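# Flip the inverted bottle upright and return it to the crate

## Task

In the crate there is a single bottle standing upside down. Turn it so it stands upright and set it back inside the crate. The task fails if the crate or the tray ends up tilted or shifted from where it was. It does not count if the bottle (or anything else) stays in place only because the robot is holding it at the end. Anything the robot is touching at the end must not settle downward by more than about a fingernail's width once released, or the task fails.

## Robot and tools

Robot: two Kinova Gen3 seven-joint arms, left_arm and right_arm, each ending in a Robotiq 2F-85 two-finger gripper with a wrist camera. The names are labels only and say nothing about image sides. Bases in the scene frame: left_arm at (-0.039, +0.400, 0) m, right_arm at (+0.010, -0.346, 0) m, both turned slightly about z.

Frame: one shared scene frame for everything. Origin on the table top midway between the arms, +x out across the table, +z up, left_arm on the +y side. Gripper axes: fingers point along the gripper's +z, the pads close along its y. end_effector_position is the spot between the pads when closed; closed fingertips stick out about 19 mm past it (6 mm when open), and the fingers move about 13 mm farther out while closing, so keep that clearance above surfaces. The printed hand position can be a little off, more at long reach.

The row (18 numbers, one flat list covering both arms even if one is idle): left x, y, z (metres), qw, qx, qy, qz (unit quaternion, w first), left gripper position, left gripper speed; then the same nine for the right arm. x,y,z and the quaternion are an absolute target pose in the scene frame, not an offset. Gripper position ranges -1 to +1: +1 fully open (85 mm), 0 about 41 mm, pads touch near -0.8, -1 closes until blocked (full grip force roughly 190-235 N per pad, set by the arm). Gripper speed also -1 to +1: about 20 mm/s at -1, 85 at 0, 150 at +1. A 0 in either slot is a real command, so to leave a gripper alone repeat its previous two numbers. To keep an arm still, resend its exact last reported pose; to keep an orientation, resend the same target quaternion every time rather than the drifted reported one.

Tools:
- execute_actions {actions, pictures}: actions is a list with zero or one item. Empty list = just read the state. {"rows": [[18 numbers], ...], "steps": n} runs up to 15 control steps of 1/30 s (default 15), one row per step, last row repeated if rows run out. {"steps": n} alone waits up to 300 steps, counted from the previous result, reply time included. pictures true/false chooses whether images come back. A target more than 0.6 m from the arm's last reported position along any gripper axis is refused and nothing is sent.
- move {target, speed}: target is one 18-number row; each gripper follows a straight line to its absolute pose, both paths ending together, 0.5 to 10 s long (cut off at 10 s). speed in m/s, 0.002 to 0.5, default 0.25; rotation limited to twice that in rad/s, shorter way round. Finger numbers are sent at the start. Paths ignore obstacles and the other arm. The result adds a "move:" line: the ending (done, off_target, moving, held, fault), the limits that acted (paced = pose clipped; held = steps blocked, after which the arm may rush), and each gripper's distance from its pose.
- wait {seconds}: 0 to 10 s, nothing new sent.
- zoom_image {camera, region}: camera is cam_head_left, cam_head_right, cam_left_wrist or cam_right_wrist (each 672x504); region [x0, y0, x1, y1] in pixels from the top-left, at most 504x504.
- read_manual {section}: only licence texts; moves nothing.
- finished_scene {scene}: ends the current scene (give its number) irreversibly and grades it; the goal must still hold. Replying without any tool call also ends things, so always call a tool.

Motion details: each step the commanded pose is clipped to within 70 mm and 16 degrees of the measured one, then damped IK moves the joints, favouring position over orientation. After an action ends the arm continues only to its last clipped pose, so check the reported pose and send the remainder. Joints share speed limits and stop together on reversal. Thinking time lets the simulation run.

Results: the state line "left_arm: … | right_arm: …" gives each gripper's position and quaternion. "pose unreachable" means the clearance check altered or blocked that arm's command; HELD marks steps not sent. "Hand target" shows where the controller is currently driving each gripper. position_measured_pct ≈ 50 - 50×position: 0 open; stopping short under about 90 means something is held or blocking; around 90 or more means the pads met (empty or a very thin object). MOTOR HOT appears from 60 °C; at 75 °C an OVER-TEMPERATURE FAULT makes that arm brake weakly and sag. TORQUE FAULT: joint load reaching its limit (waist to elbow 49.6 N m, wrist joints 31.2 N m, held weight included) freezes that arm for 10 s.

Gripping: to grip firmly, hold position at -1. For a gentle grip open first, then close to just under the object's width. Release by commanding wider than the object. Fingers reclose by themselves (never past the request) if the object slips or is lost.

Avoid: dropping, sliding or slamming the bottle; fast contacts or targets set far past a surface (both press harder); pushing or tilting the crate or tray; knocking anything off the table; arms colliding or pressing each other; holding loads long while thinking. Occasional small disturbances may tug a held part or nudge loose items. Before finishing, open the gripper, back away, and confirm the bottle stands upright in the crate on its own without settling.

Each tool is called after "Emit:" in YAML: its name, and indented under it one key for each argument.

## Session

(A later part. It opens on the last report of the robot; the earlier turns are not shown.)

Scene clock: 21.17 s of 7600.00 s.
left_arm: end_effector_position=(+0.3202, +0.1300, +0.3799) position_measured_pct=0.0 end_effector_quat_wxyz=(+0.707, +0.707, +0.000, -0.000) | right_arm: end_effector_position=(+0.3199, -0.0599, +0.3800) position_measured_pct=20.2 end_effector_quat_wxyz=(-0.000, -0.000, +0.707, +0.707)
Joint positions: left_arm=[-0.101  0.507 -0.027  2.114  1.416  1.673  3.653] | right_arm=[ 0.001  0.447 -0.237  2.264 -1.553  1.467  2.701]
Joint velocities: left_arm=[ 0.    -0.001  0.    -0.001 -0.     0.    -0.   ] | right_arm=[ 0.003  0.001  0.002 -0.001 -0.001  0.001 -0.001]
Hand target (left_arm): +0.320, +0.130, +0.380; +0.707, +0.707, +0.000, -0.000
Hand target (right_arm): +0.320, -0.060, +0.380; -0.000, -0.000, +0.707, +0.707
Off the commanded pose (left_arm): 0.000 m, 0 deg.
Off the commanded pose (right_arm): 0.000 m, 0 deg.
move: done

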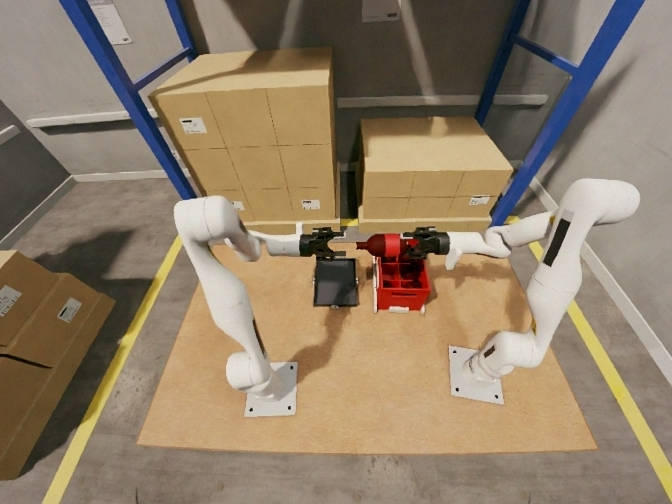

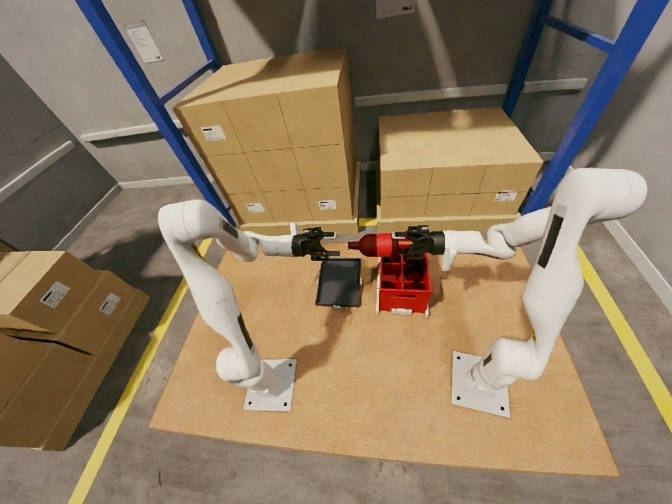

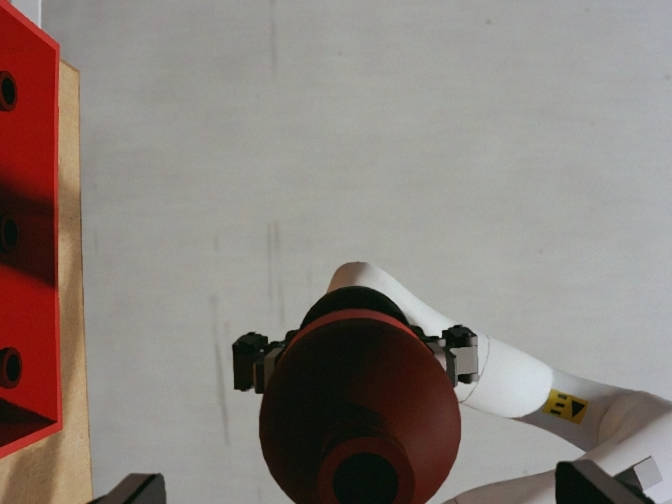

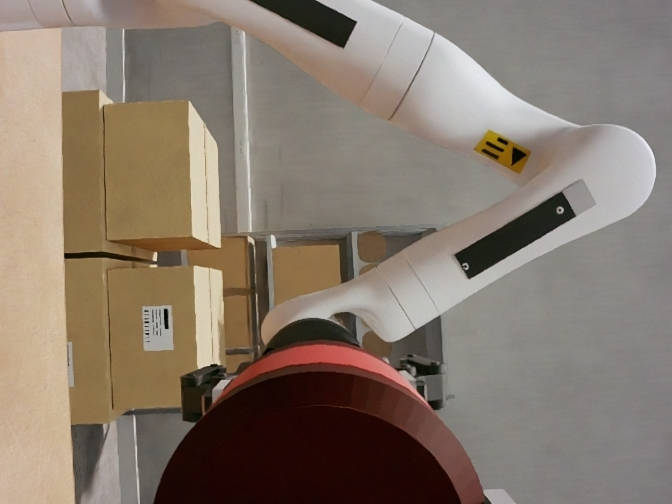

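Emit:
move:
  target: [0.314,0.072,0.381,0.707,0.707,0.014,0.014,0.3,0,0.32,-0.06,0.38,0,0,0.707,0.707,-1,-0.5]
  speed: 0.08

Emit:
move:
  target: [0.314,0.072,0.381,0.707,0.707,0.014,0.014,-1,-0.6,0.32,-0.06,0.38,0,0,0.707,0.707,-1,-0.5]
  speed: 0.08

Emit:
zoom_image:
  camera: "cam_head_left"
  region: [310,200,450,290]

Scene clock: 23.77 s of 7600.00 s.
left_arm: end_effector_position=(+0.3144, +0.0723, +0.3809) position_measured_pct=34.9 end_effector_quat_wxyz=(+0.707, +0.707, +0.014, +0.014) | right_arm: end_effector_position=(+0.3200, -0.0600, +0.3800) position_measured_pct=20.2 end_effector_quat_wxyz=(+0.000, +0.000, +0.707, +0.707)
Joint positions: left_arm=[0.02  0.477 0.024 2.179 1.585 1.551 3.628] | right_arm=[ 0.002  0.447 -0.237  2.264 -1.553  1.467  2.701]
Joint velocities: left_arm=[ 0.003 -0.001  0.005  0.    -0.001 -0.003  0.001] | right_arm=[ 0.    -0.002  0.003 -0.     0.     0.    -0.   ]
Hand target (left_arm): +0.314, +0.072, +0.381; +0.707, +0.707, +0.014, +0.014
Hand target (right_arm): +0.320, -0.060, +0.380; +0.000, -0.000, +0.707, +0.707
Off the commanded pose (left_arm): 0.000 m, 0 deg.
Off the commanded pose (right_arm): 0.000 m, 0 deg.
move: done

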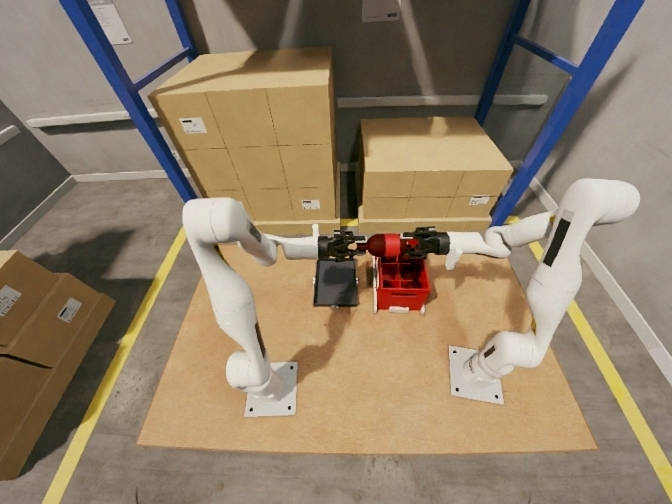

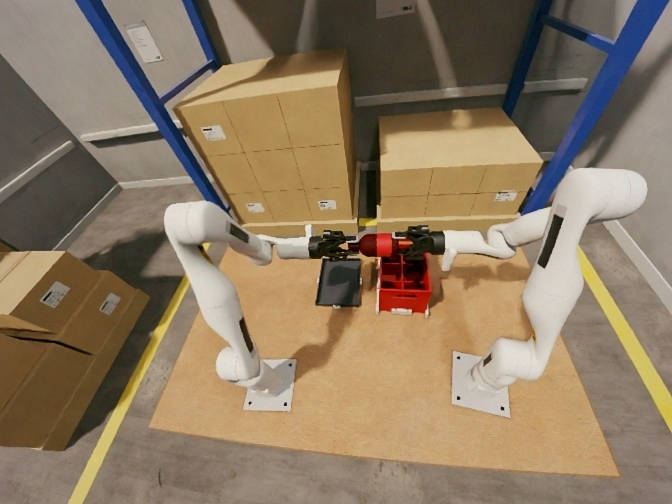

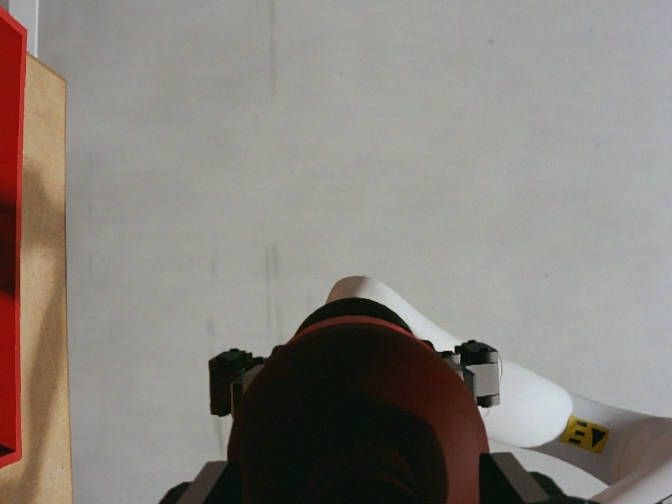

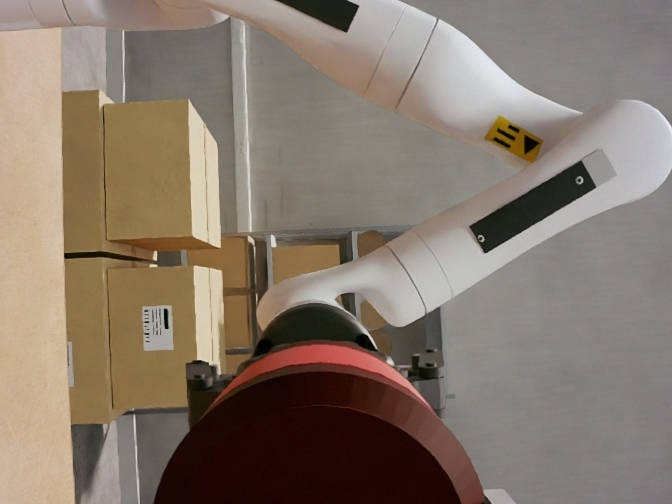

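Scene clock: 24.83 s of 7600.00 s.
left_arm: end_effector_position=(+0.3150, +0.0731, +0.3800) position_measured_pct=67.9 end_effector_quat_wxyz=(+0.706, +0.708, +0.015, +0.015) | right_arm: end_effector_position=(+0.3210, -0.0609, +0.3792) position_measured_pct=20.2 end_effector_quat_wxyz=(+0.001, +0.001, +0.708, +0.706)
Joint positions: left_arm=[0.018 0.477 0.024 2.179 1.584 1.548 3.627] | right_arm=[ 0.003  0.447 -0.235  2.264 -1.552  1.465  2.701]
Joint velocities: left_arm=[-0.003  0.001  0.004 -0.    -0.    -0.003  0.   ] | right_arm=[ 0.002  0.002 -0.002  0.    -0.    -0.001 -0.   ]
Hand target (left_arm): +0.314, +0.072, +0.381; +0.707, +0.707, +0.014, +0.014
Hand target (right_arm): +0.320, -0.060, +0.380; -0.000, +0.000, +0.707, +0.707
Off the commanded pose (left_arm): 0.002 m, 0 deg.
Off the commanded pose (right_arm): 0.002 m, 0 deg.
move: done

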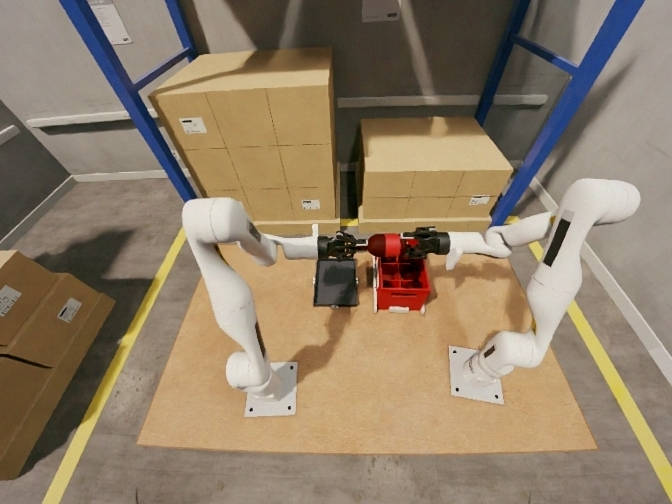

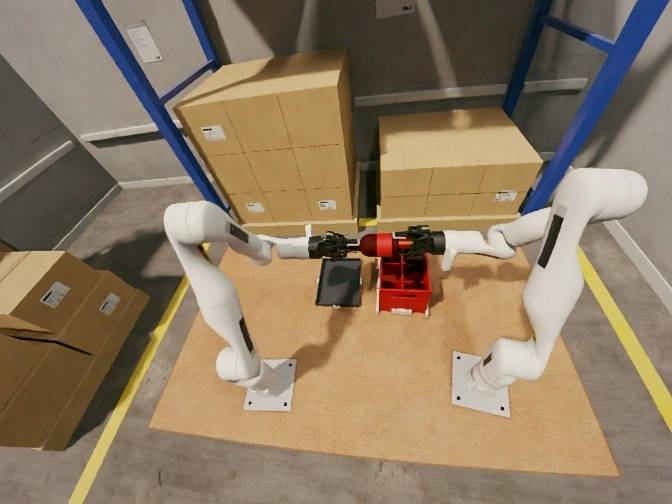

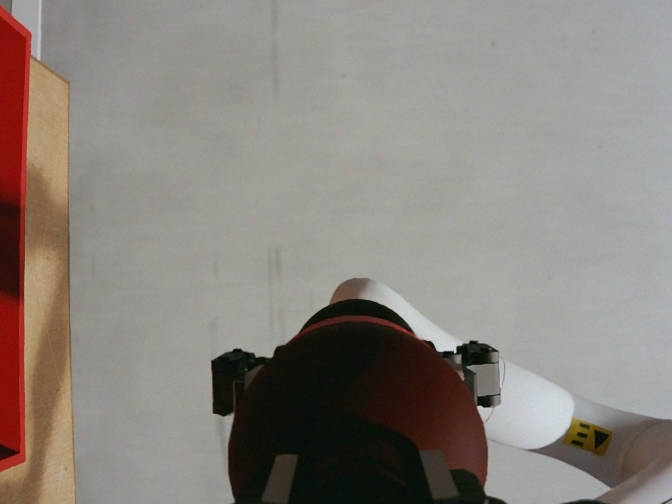

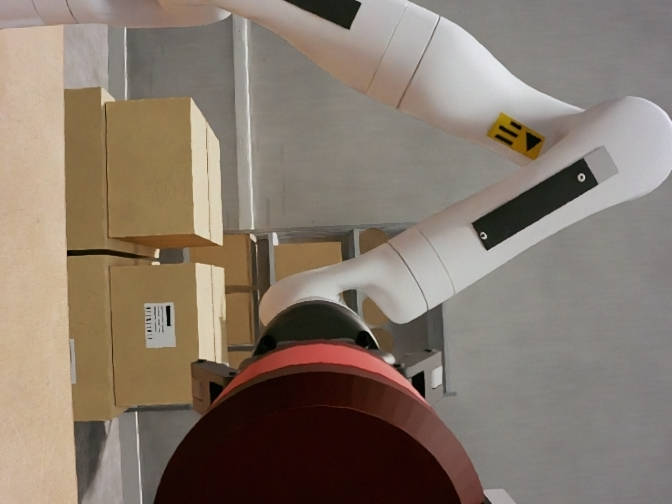

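Region (310, 200, 450, 290) of cam_head_left's 672x504 image, scaled by 3.600, with more detail than that image has; it fills the top 324 rows of this view, and the rest is white.

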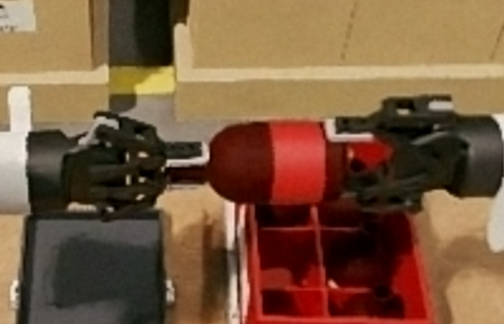

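Emit:
move:
  target: [0.314,0.072,0.381,0.707,0.707,0.014,0.014,-1,-0.6,0.32,-0.06,0.38,0,0,0.707,0.707,1,0]

Emit:
move:
  target: [0.314,0.072,0.381,0.707,0.707,0.014,0.014,-1,-0.6,0.32,-0.13,0.38,0,0,0.707,0.707,1,0]
  speed: 0.15

Emit:
move:
  target: [0.32,0.06,0.37,0,1,0,0,-1,-0.6,0.25,-0.4,0.35,0,0,1,0,1,0]

Emit:
move:
  target: [0.322,-0.059,0.345,0,0.924,0.383,0,-1,-0.6,0.25,-0.4,0.35,0,0,1,0,1,0]

Scene clock: 26.93 s of 7600.00 s.
left_arm: end_effector_position=(+0.3140, +0.0720, +0.3810) position_measured_pct=67.9 end_effector_quat_wxyz=(+0.707, +0.707, +0.014, +0.014) | right_arm: end_effector_position=(+0.3200, -0.0600, +0.3800) position_measured_pct=0.0 end_effector_quat_wxyz=(+0.000, +0.000, +0.707, +0.707)
Joint positions: left_arm=[0.018 0.477 0.027 2.179 1.585 1.549 3.627] | right_arm=[ 0.002  0.447 -0.237  2.264 -1.553  1.467  2.701]
Joint velocities: left_arm=[-0.     0.001  0.    -0.     0.    -0.001 -0.   ] | right_arm=[ 0.    -0.001 -0.002  0.    -0.     0.     0.   ]
Hand target (left_arm): +0.314, +0.072, +0.381; +0.707, +0.707, +0.014, +0.014
Hand target (right_arm): +0.320, -0.060, +0.380; +0.000, +0.000, +0.707, +0.707
Off the commanded pose (left_arm): 0.000 m, 0 deg.
Off the commanded pose (right_arm): 0.000 m, 0 deg.
move: done

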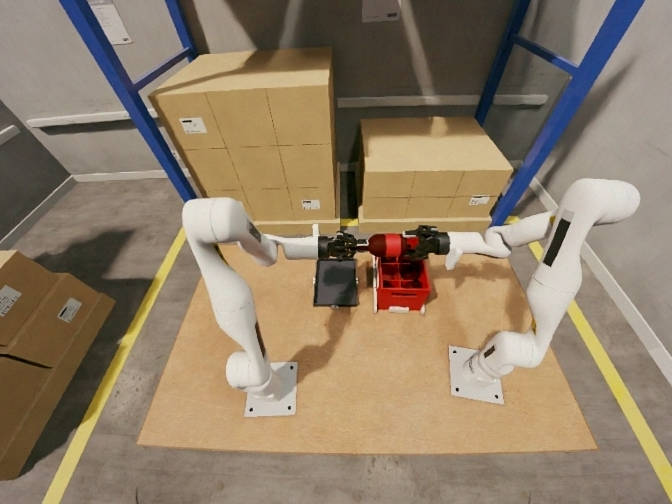

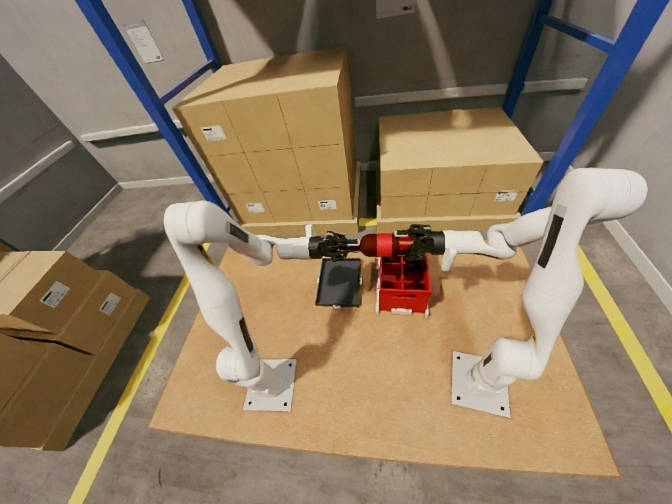

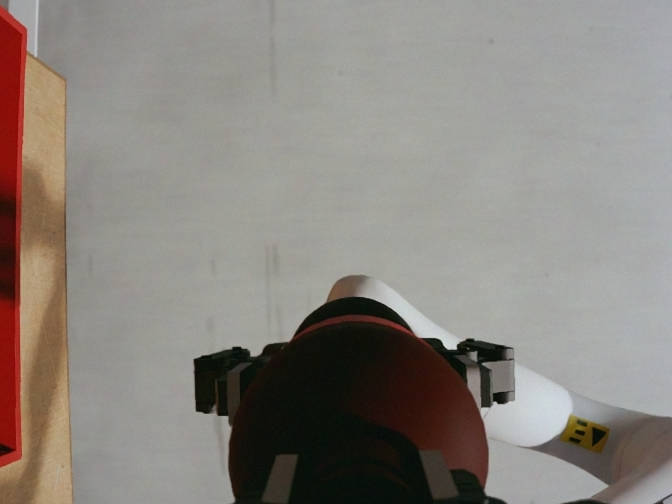

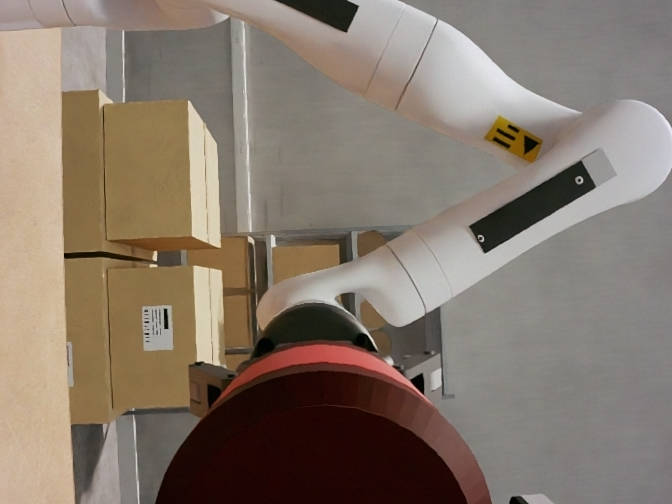

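Scene clock: 27.73 s of 7600.00 s.
left_arm: end_effector_position=(+0.3140, +0.0720, +0.3810) position_measured_pct=67.9 end_effector_quat_wxyz=(+0.707, +0.707, +0.014, +0.014) | right_arm: end_effector_position=(+0.3195, -0.1299, +0.3800) position_measured_pct=0.0 end_effector_quat_wxyz=(-0.000, -0.000, +0.707, +0.707)
Joint positions: left_arm=[0.018 0.477 0.027 2.179 1.585 1.549 3.627] | right_arm=[ 0.158  0.46  -0.156  2.226 -1.358  1.6    2.677]
Joint velocities: left_arm=[ 0.    -0.001  0.001  0.001  0.    -0.001 -0.   ] | right_arm=[ 0.004 -0.     0.007  0.    -0.001  0.003  0.001]
Hand target (left_arm): +0.314, +0.072, +0.381; +0.707, +0.707, +0.014, +0.014
Hand target (right_arm): +0.320, -0.130, +0.380; -0.000, +0.000, +0.707, +0.707
Off the commanded pose (left_arm): 0.000 m, 0 deg.
Off the commanded pose (right_arm): 0.001 m, 0 deg.
move: done

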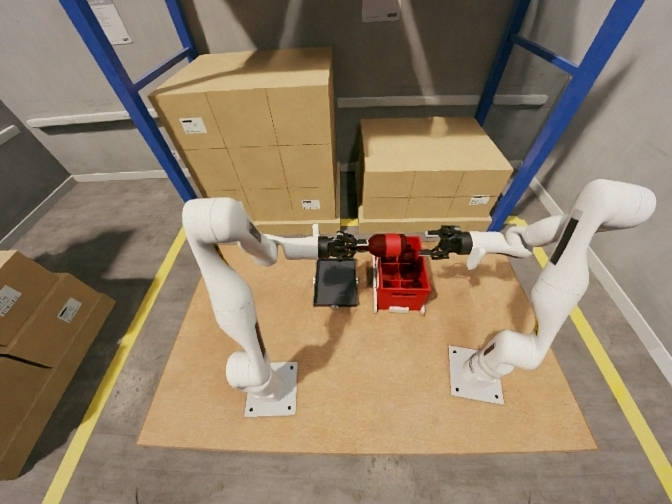

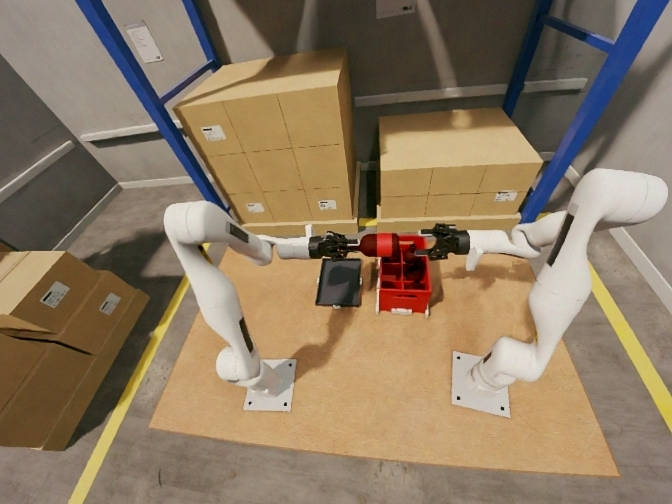

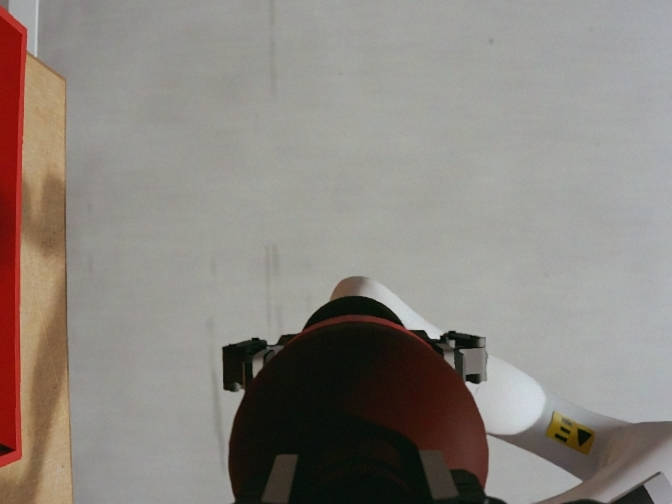

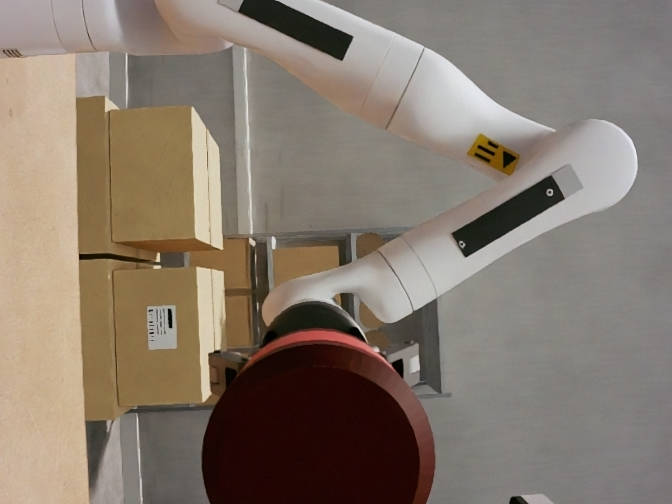

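Scene clock: 31.27 s of 7600.00 s.
left_arm: end_effector_position=(+0.3186, +0.0596, +0.3704) position_measured_pct=67.9 end_effector_quat_wxyz=(+0.001, +1.000, -0.001, -0.000) | right_arm: end_effector_position=(+0.2491, -0.4003, +0.3497) position_measured_pct=0.0 end_effector_quat_wxyz=(-0.003, +0.000, +1.000, -0.002)
Joint positions: left_arm=[ 0.763  0.44   0.013  1.08  -0.004  1.621  5.424] | right_arm=[ 0.135 -0.153 -0.166  1.849 -0.021  1.449  1.728]
Joint velocities: left_arm=[ 0.006  0.009  0.006 -0.003 -0.002  0.     0.002] | right_arm=[-0.    -0.002 -0.001 -0.     0.001  0.     0.   ]
Hand target (left_arm): +0.318, +0.059, +0.370; +0.001, +1.000, -0.002, -0.001
Hand target (right_arm): +0.249, -0.400, +0.350; -0.003, +0.000, +1.000, -0.002
Off the commanded pose (left_arm): 0.002 m, 0 deg.
Off the commanded pose (right_arm): 0.001 m, 0 deg.
move: done

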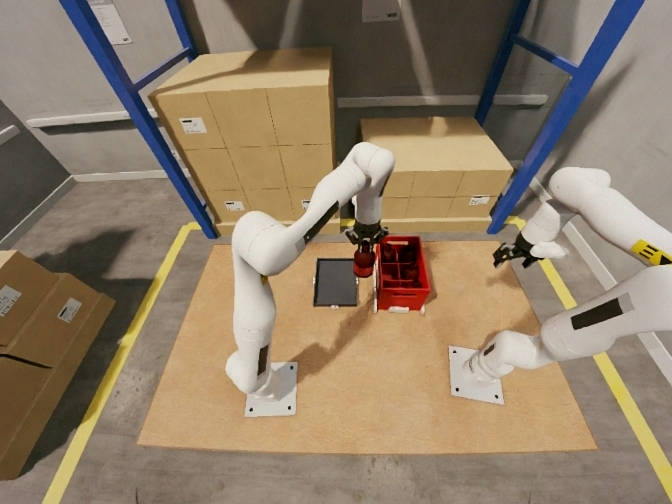

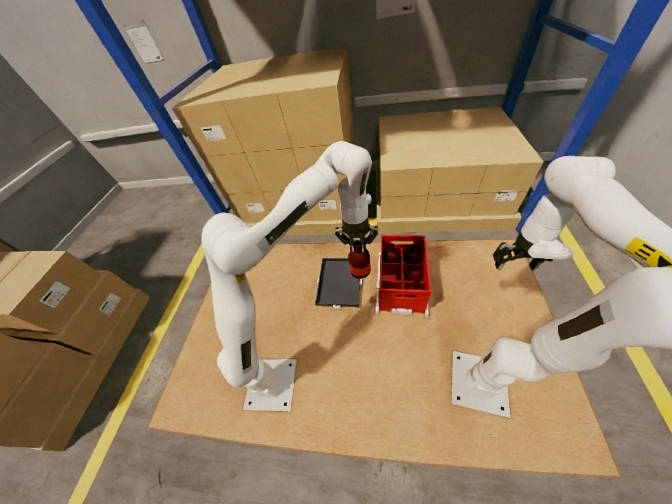

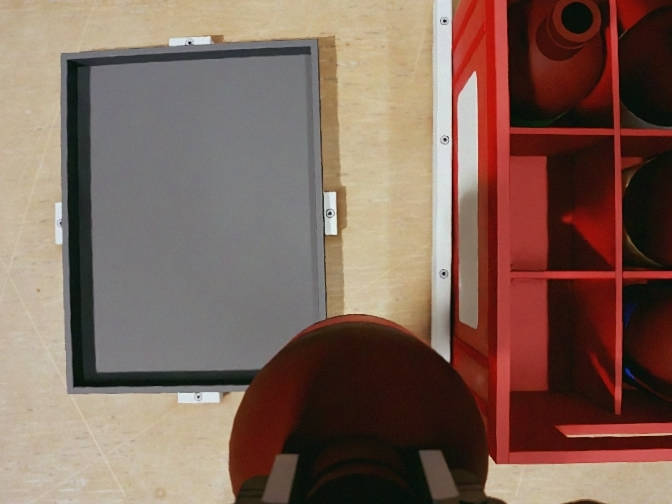

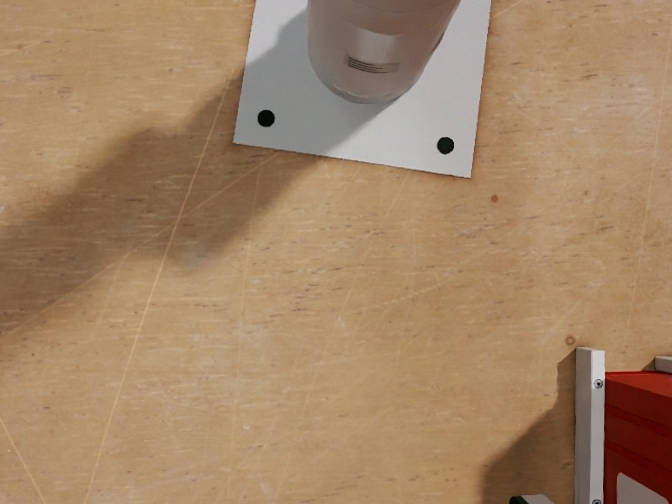

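Scene clock: 33.20 s of 7600.00 s.
left_arm: end_effector_position=(+0.3220, -0.0589, +0.3454) position_measured_pct=67.9 end_effector_quat_wxyz=(+0.000, +0.924, +0.383, +0.001) | right_arm: end_effector_position=(+0.2500, -0.4000, +0.3500) position_measured_pct=0.0 end_effector_quat_wxyz=(-0.000, -0.000, +1.000, -0.000)
Joint positions: left_arm=[ 0.961  0.709 -0.113  0.693  0.074  1.741  6.326] | right_arm=[ 0.136 -0.156 -0.163  1.851 -0.025  1.445  1.733]
Joint velocities: left_arm=[ 0.002  0.008  0.002 -0.004 -0.001 -0.001  0.   ] | right_arm=[-0.001  0.     0.    -0.001 -0.001 -0.001 -0.   ]
Hand target (left_arm): +0.322, -0.059, +0.345; -0.000, +0.924, +0.383, +0.000
Hand target (right_arm): +0.250, -0.400, +0.350; +0.000, -0.000, +1.000, -0.000
Off the commanded pose (left_arm): 0.000 m, 0 deg.
Off the commanded pose (right_arm): 0.000 m, 0 deg.
move: done

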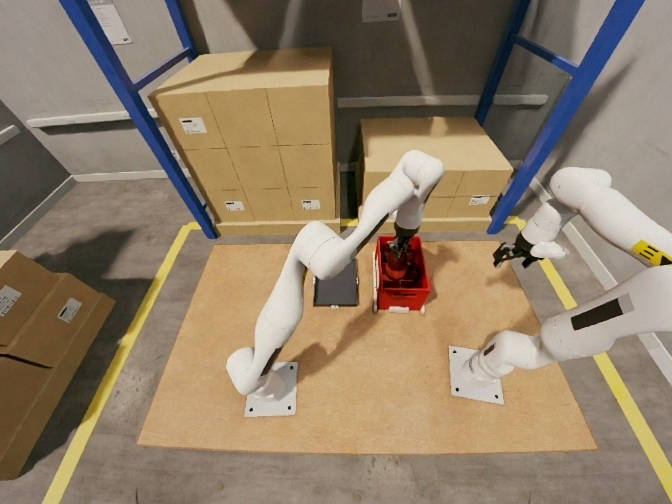

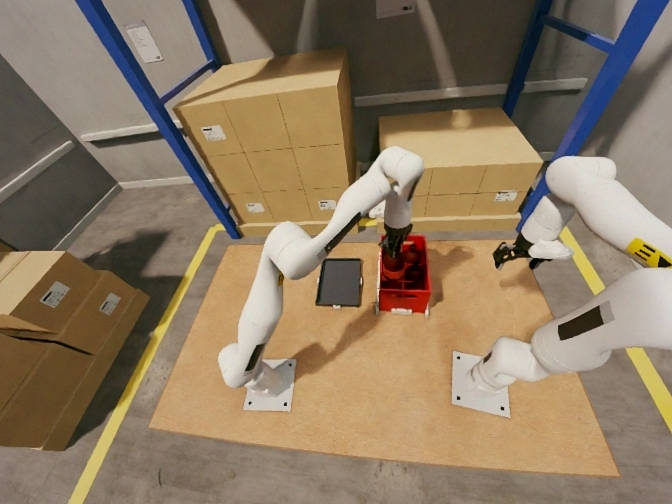

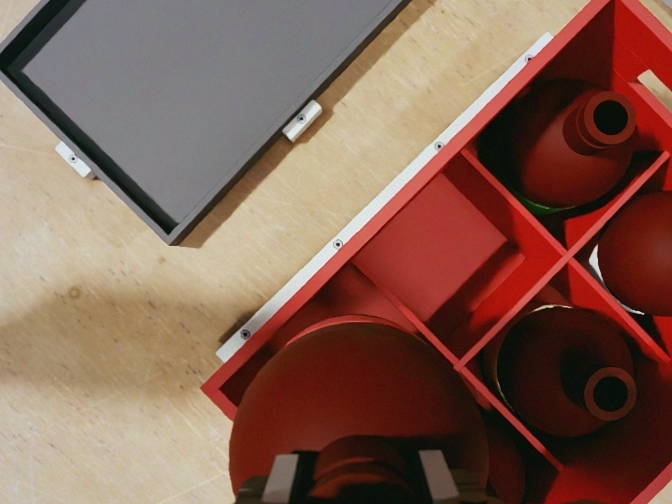

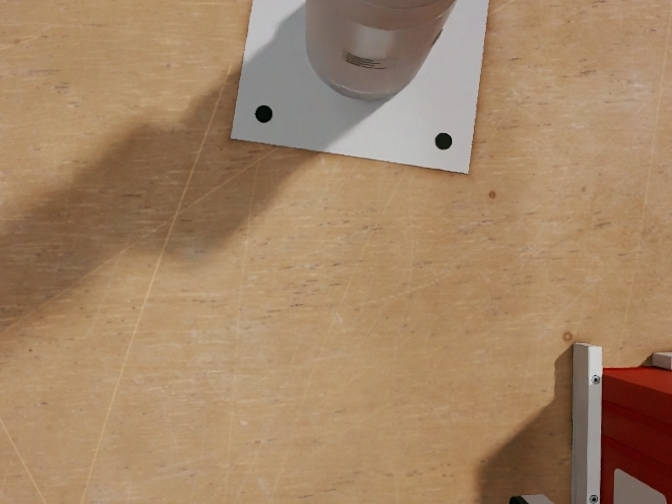

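Emit:
move:
  target: [0.322,-0.059,0.26,0,0.924,0.383,0,-1,-0.6,0.25,-0.4,0.35,0,0,1,0,1,0]
  speed: 0.07

Emit:
move:
  target: [0.322,-0.059,0.16,0,0.924,0.383,0,-1,-0.6,0.25,-0.4,0.35,0,0,1,0,1,0]
  speed: 0.04

Emit:
move:
  target: [0.322,-0.059,0.146,0,0.924,0.383,0,-1,-0.6,0.25,-0.4,0.35,0,0,1,0,1,0]
  speed: 0.01

Scene clock: 35.93 s of 7600.00 s.
left_arm: end_effector_position=(+0.3221, -0.0588, +0.2599) position_measured_pct=67.9 end_effector_quat_wxyz=(-0.000, +0.924, +0.383, -0.000) | right_arm: end_effector_position=(+0.2500, -0.4000, +0.3500) position_measured_pct=0.0 end_effector_quat_wxyz=(+0.000, +0.000, +1.000, -0.000)
Joint positions: left_arm=[ 0.976  0.703 -0.122  0.979  0.079  1.464  6.314] | right_arm=[ 0.136 -0.156 -0.163  1.85  -0.025  1.445  1.733]
Joint velocities: left_arm=[ 0.    -0.003  0.002  0.001  0.    -0.    -0.   ] | right_arm=[ 0.001  0.     0.002 -0.001 -0.    -0.     0.   ]
Hand target (left_arm): +0.322, -0.059, +0.260; +0.000, +0.924, +0.383, -0.000
Hand target (right_arm): +0.250, -0.400, +0.350; +0.000, +0.000, +1.000, +0.000
Off the commanded pose (left_arm): 0.000 m, 0 deg.
Off the commanded pose (right_arm): 0.000 m, 0 deg.
move: done

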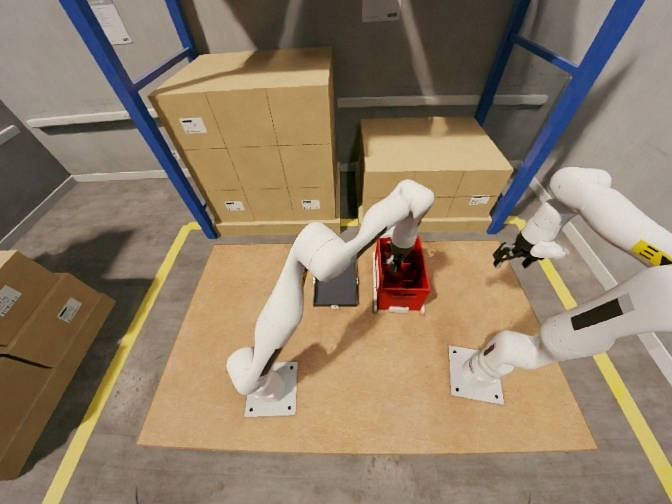

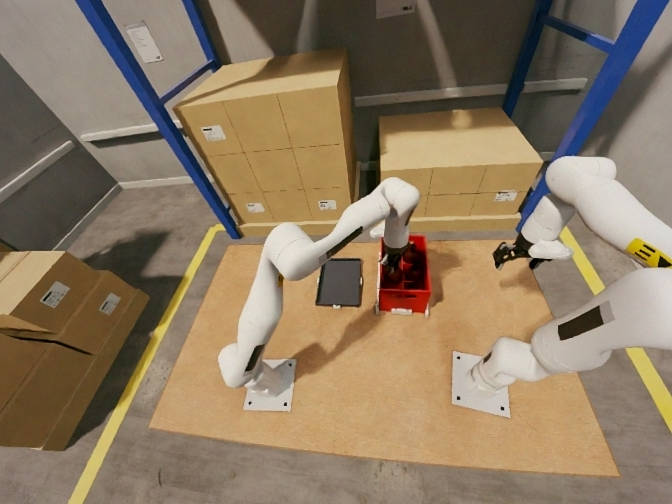

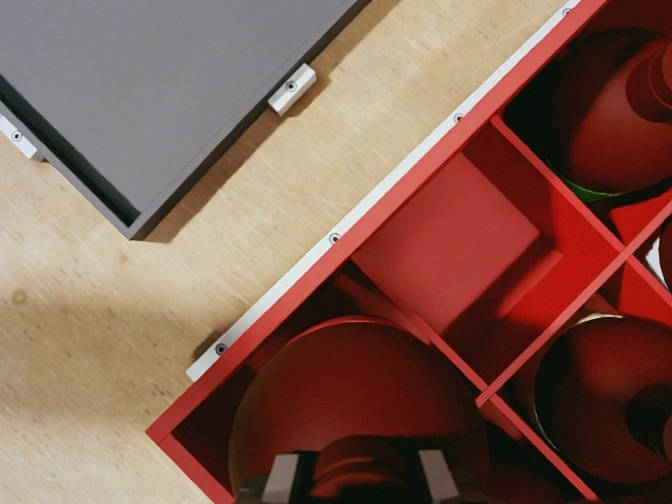

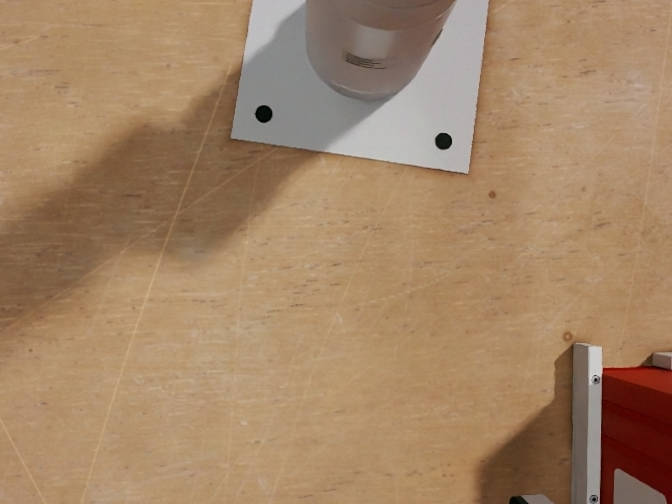

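Scene clock: 38.67 s of 7600.00 s.
left_arm: end_effector_position=(+0.3221, -0.0588, +0.1600) position_measured_pct=67.9 end_effector_quat_wxyz=(-0.000, +0.924, +0.383, +0.000) | right_arm: end_effector_position=(+0.2500, -0.4000, +0.3500) position_measured_pct=0.0 end_effector_quat_wxyz=(+0.000, +0.000, +1.000, +0.000)
Joint positions: left_arm=[ 0.983  0.769 -0.123  1.181  0.091  1.197  6.3  ] | right_arm=[ 0.136 -0.156 -0.163  1.85  -0.025  1.445  1.733]
Joint velocities: left_arm=[ 0.     0.001 -0.     0.001 -0.    -0.     0.   ] | right_arm=[ 0.     0.    -0.    -0.    -0.    -0.001 -0.   ]
Hand target (left_arm): +0.322, -0.059, +0.160; -0.000, +0.924, +0.383, +0.000
Hand target (right_arm): +0.250, -0.400, +0.350; -0.000, +0.000, +1.000, +0.000
Off the commanded pose (left_arm): 0.000 m, 0 deg.
Off the commanded pose (right_arm): 0.000 m, 0 deg.
move: done

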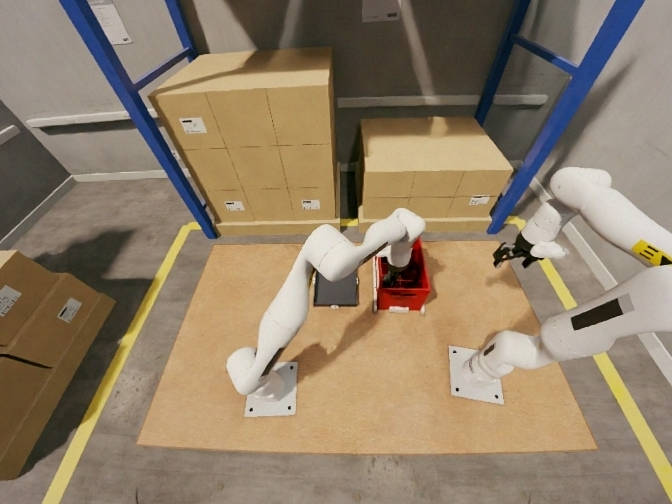

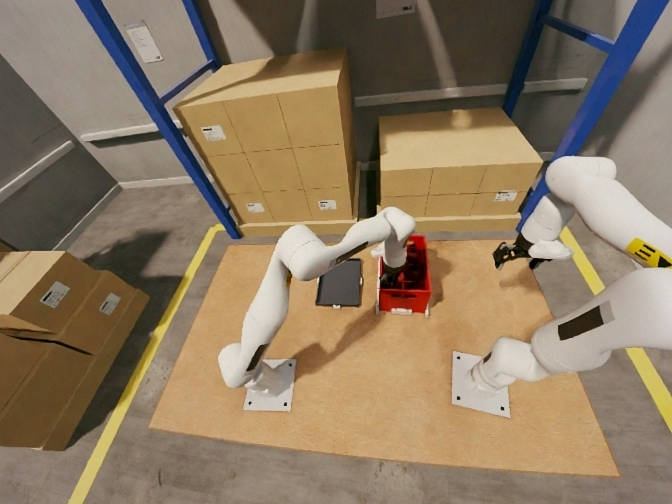

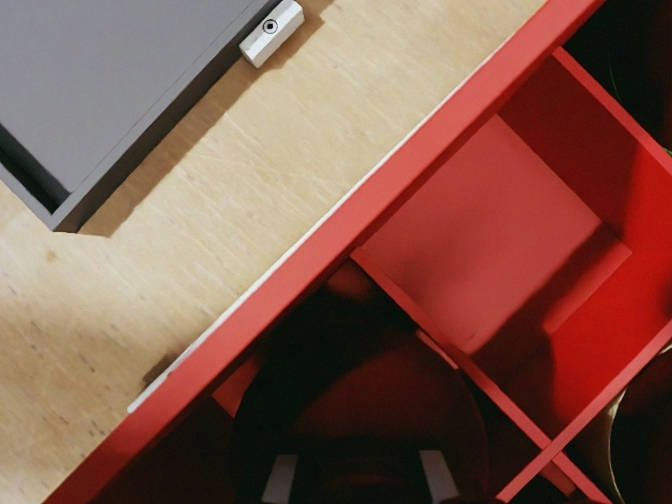

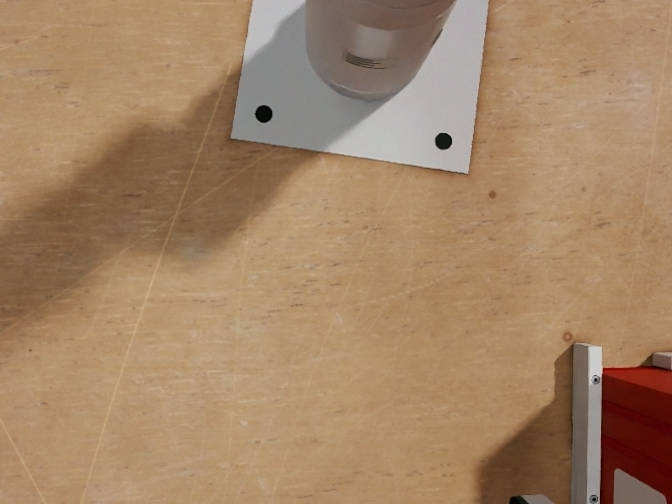

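Scene clock: 40.30 s of 7600.00 s.
left_arm: end_effector_position=(+0.3221, -0.0593, +0.1481) position_measured_pct=67.9 end_effector_quat_wxyz=(+0.001, +0.924, +0.383, +0.000) | right_arm: end_effector_position=(+0.2500, -0.4000, +0.3500) position_measured_pct=0.0 end_effector_quat_wxyz=(+0.000, +0.000, +1.000, +0.000)
Joint positions: left_arm=[ 0.984  0.78  -0.122  1.201  0.094  1.164  6.298] | right_arm=[ 0.136 -0.156 -0.163  1.85  -0.025  1.445  1.733]
Joint velocities: left_arm=[-0.    -0.     0.001 -0.     0.     0.001 -0.001] | right_arm=[ 0.001 -0.001  0.    -0.     0.    -0.    -0.   ]
Hand target (left_arm): +0.322, -0.059, +0.146; -0.000, +0.924, +0.383, +0.000
Hand target (right_arm): +0.250, -0.400, +0.350; -0.000, +0.000, +1.000, +0.000
Off the commanded pose (left_arm): 0.002 m, 0 deg.
Off the commanded pose (right_arm): 0.000 m, 0 deg.
move: done

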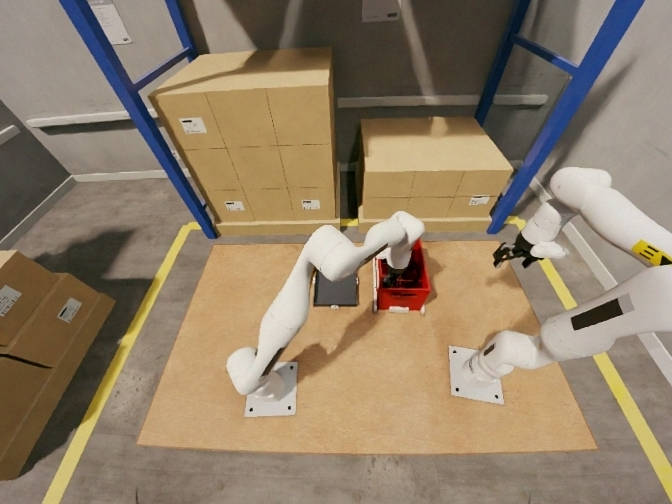

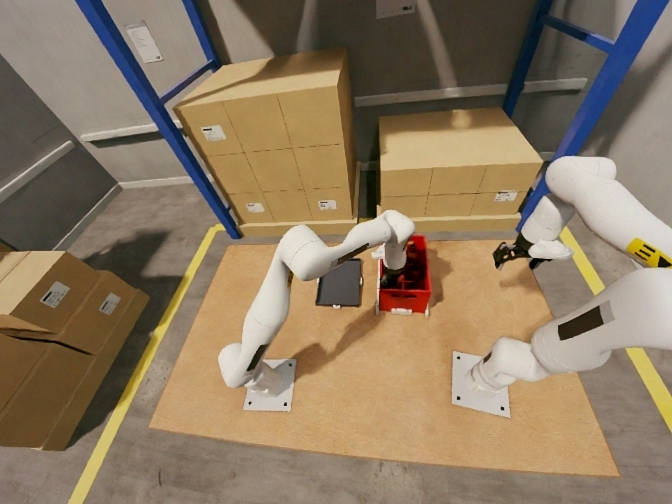

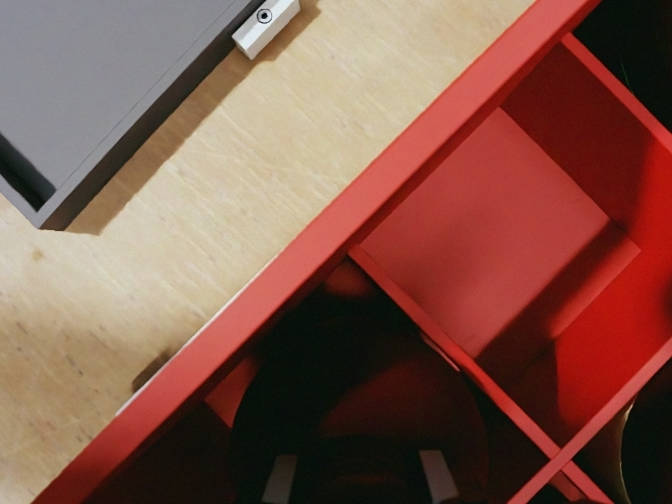

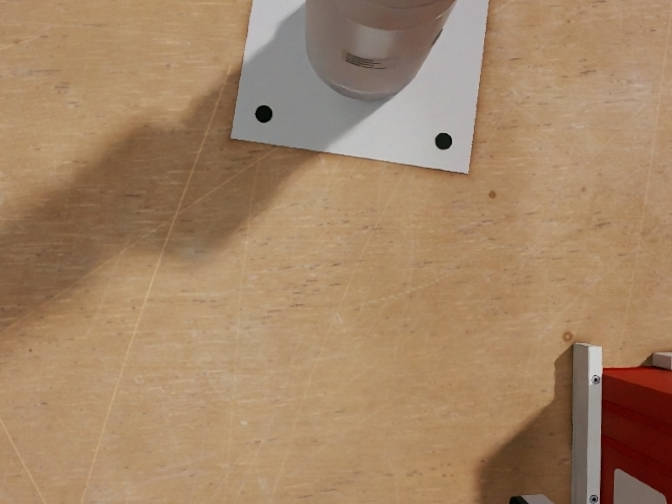

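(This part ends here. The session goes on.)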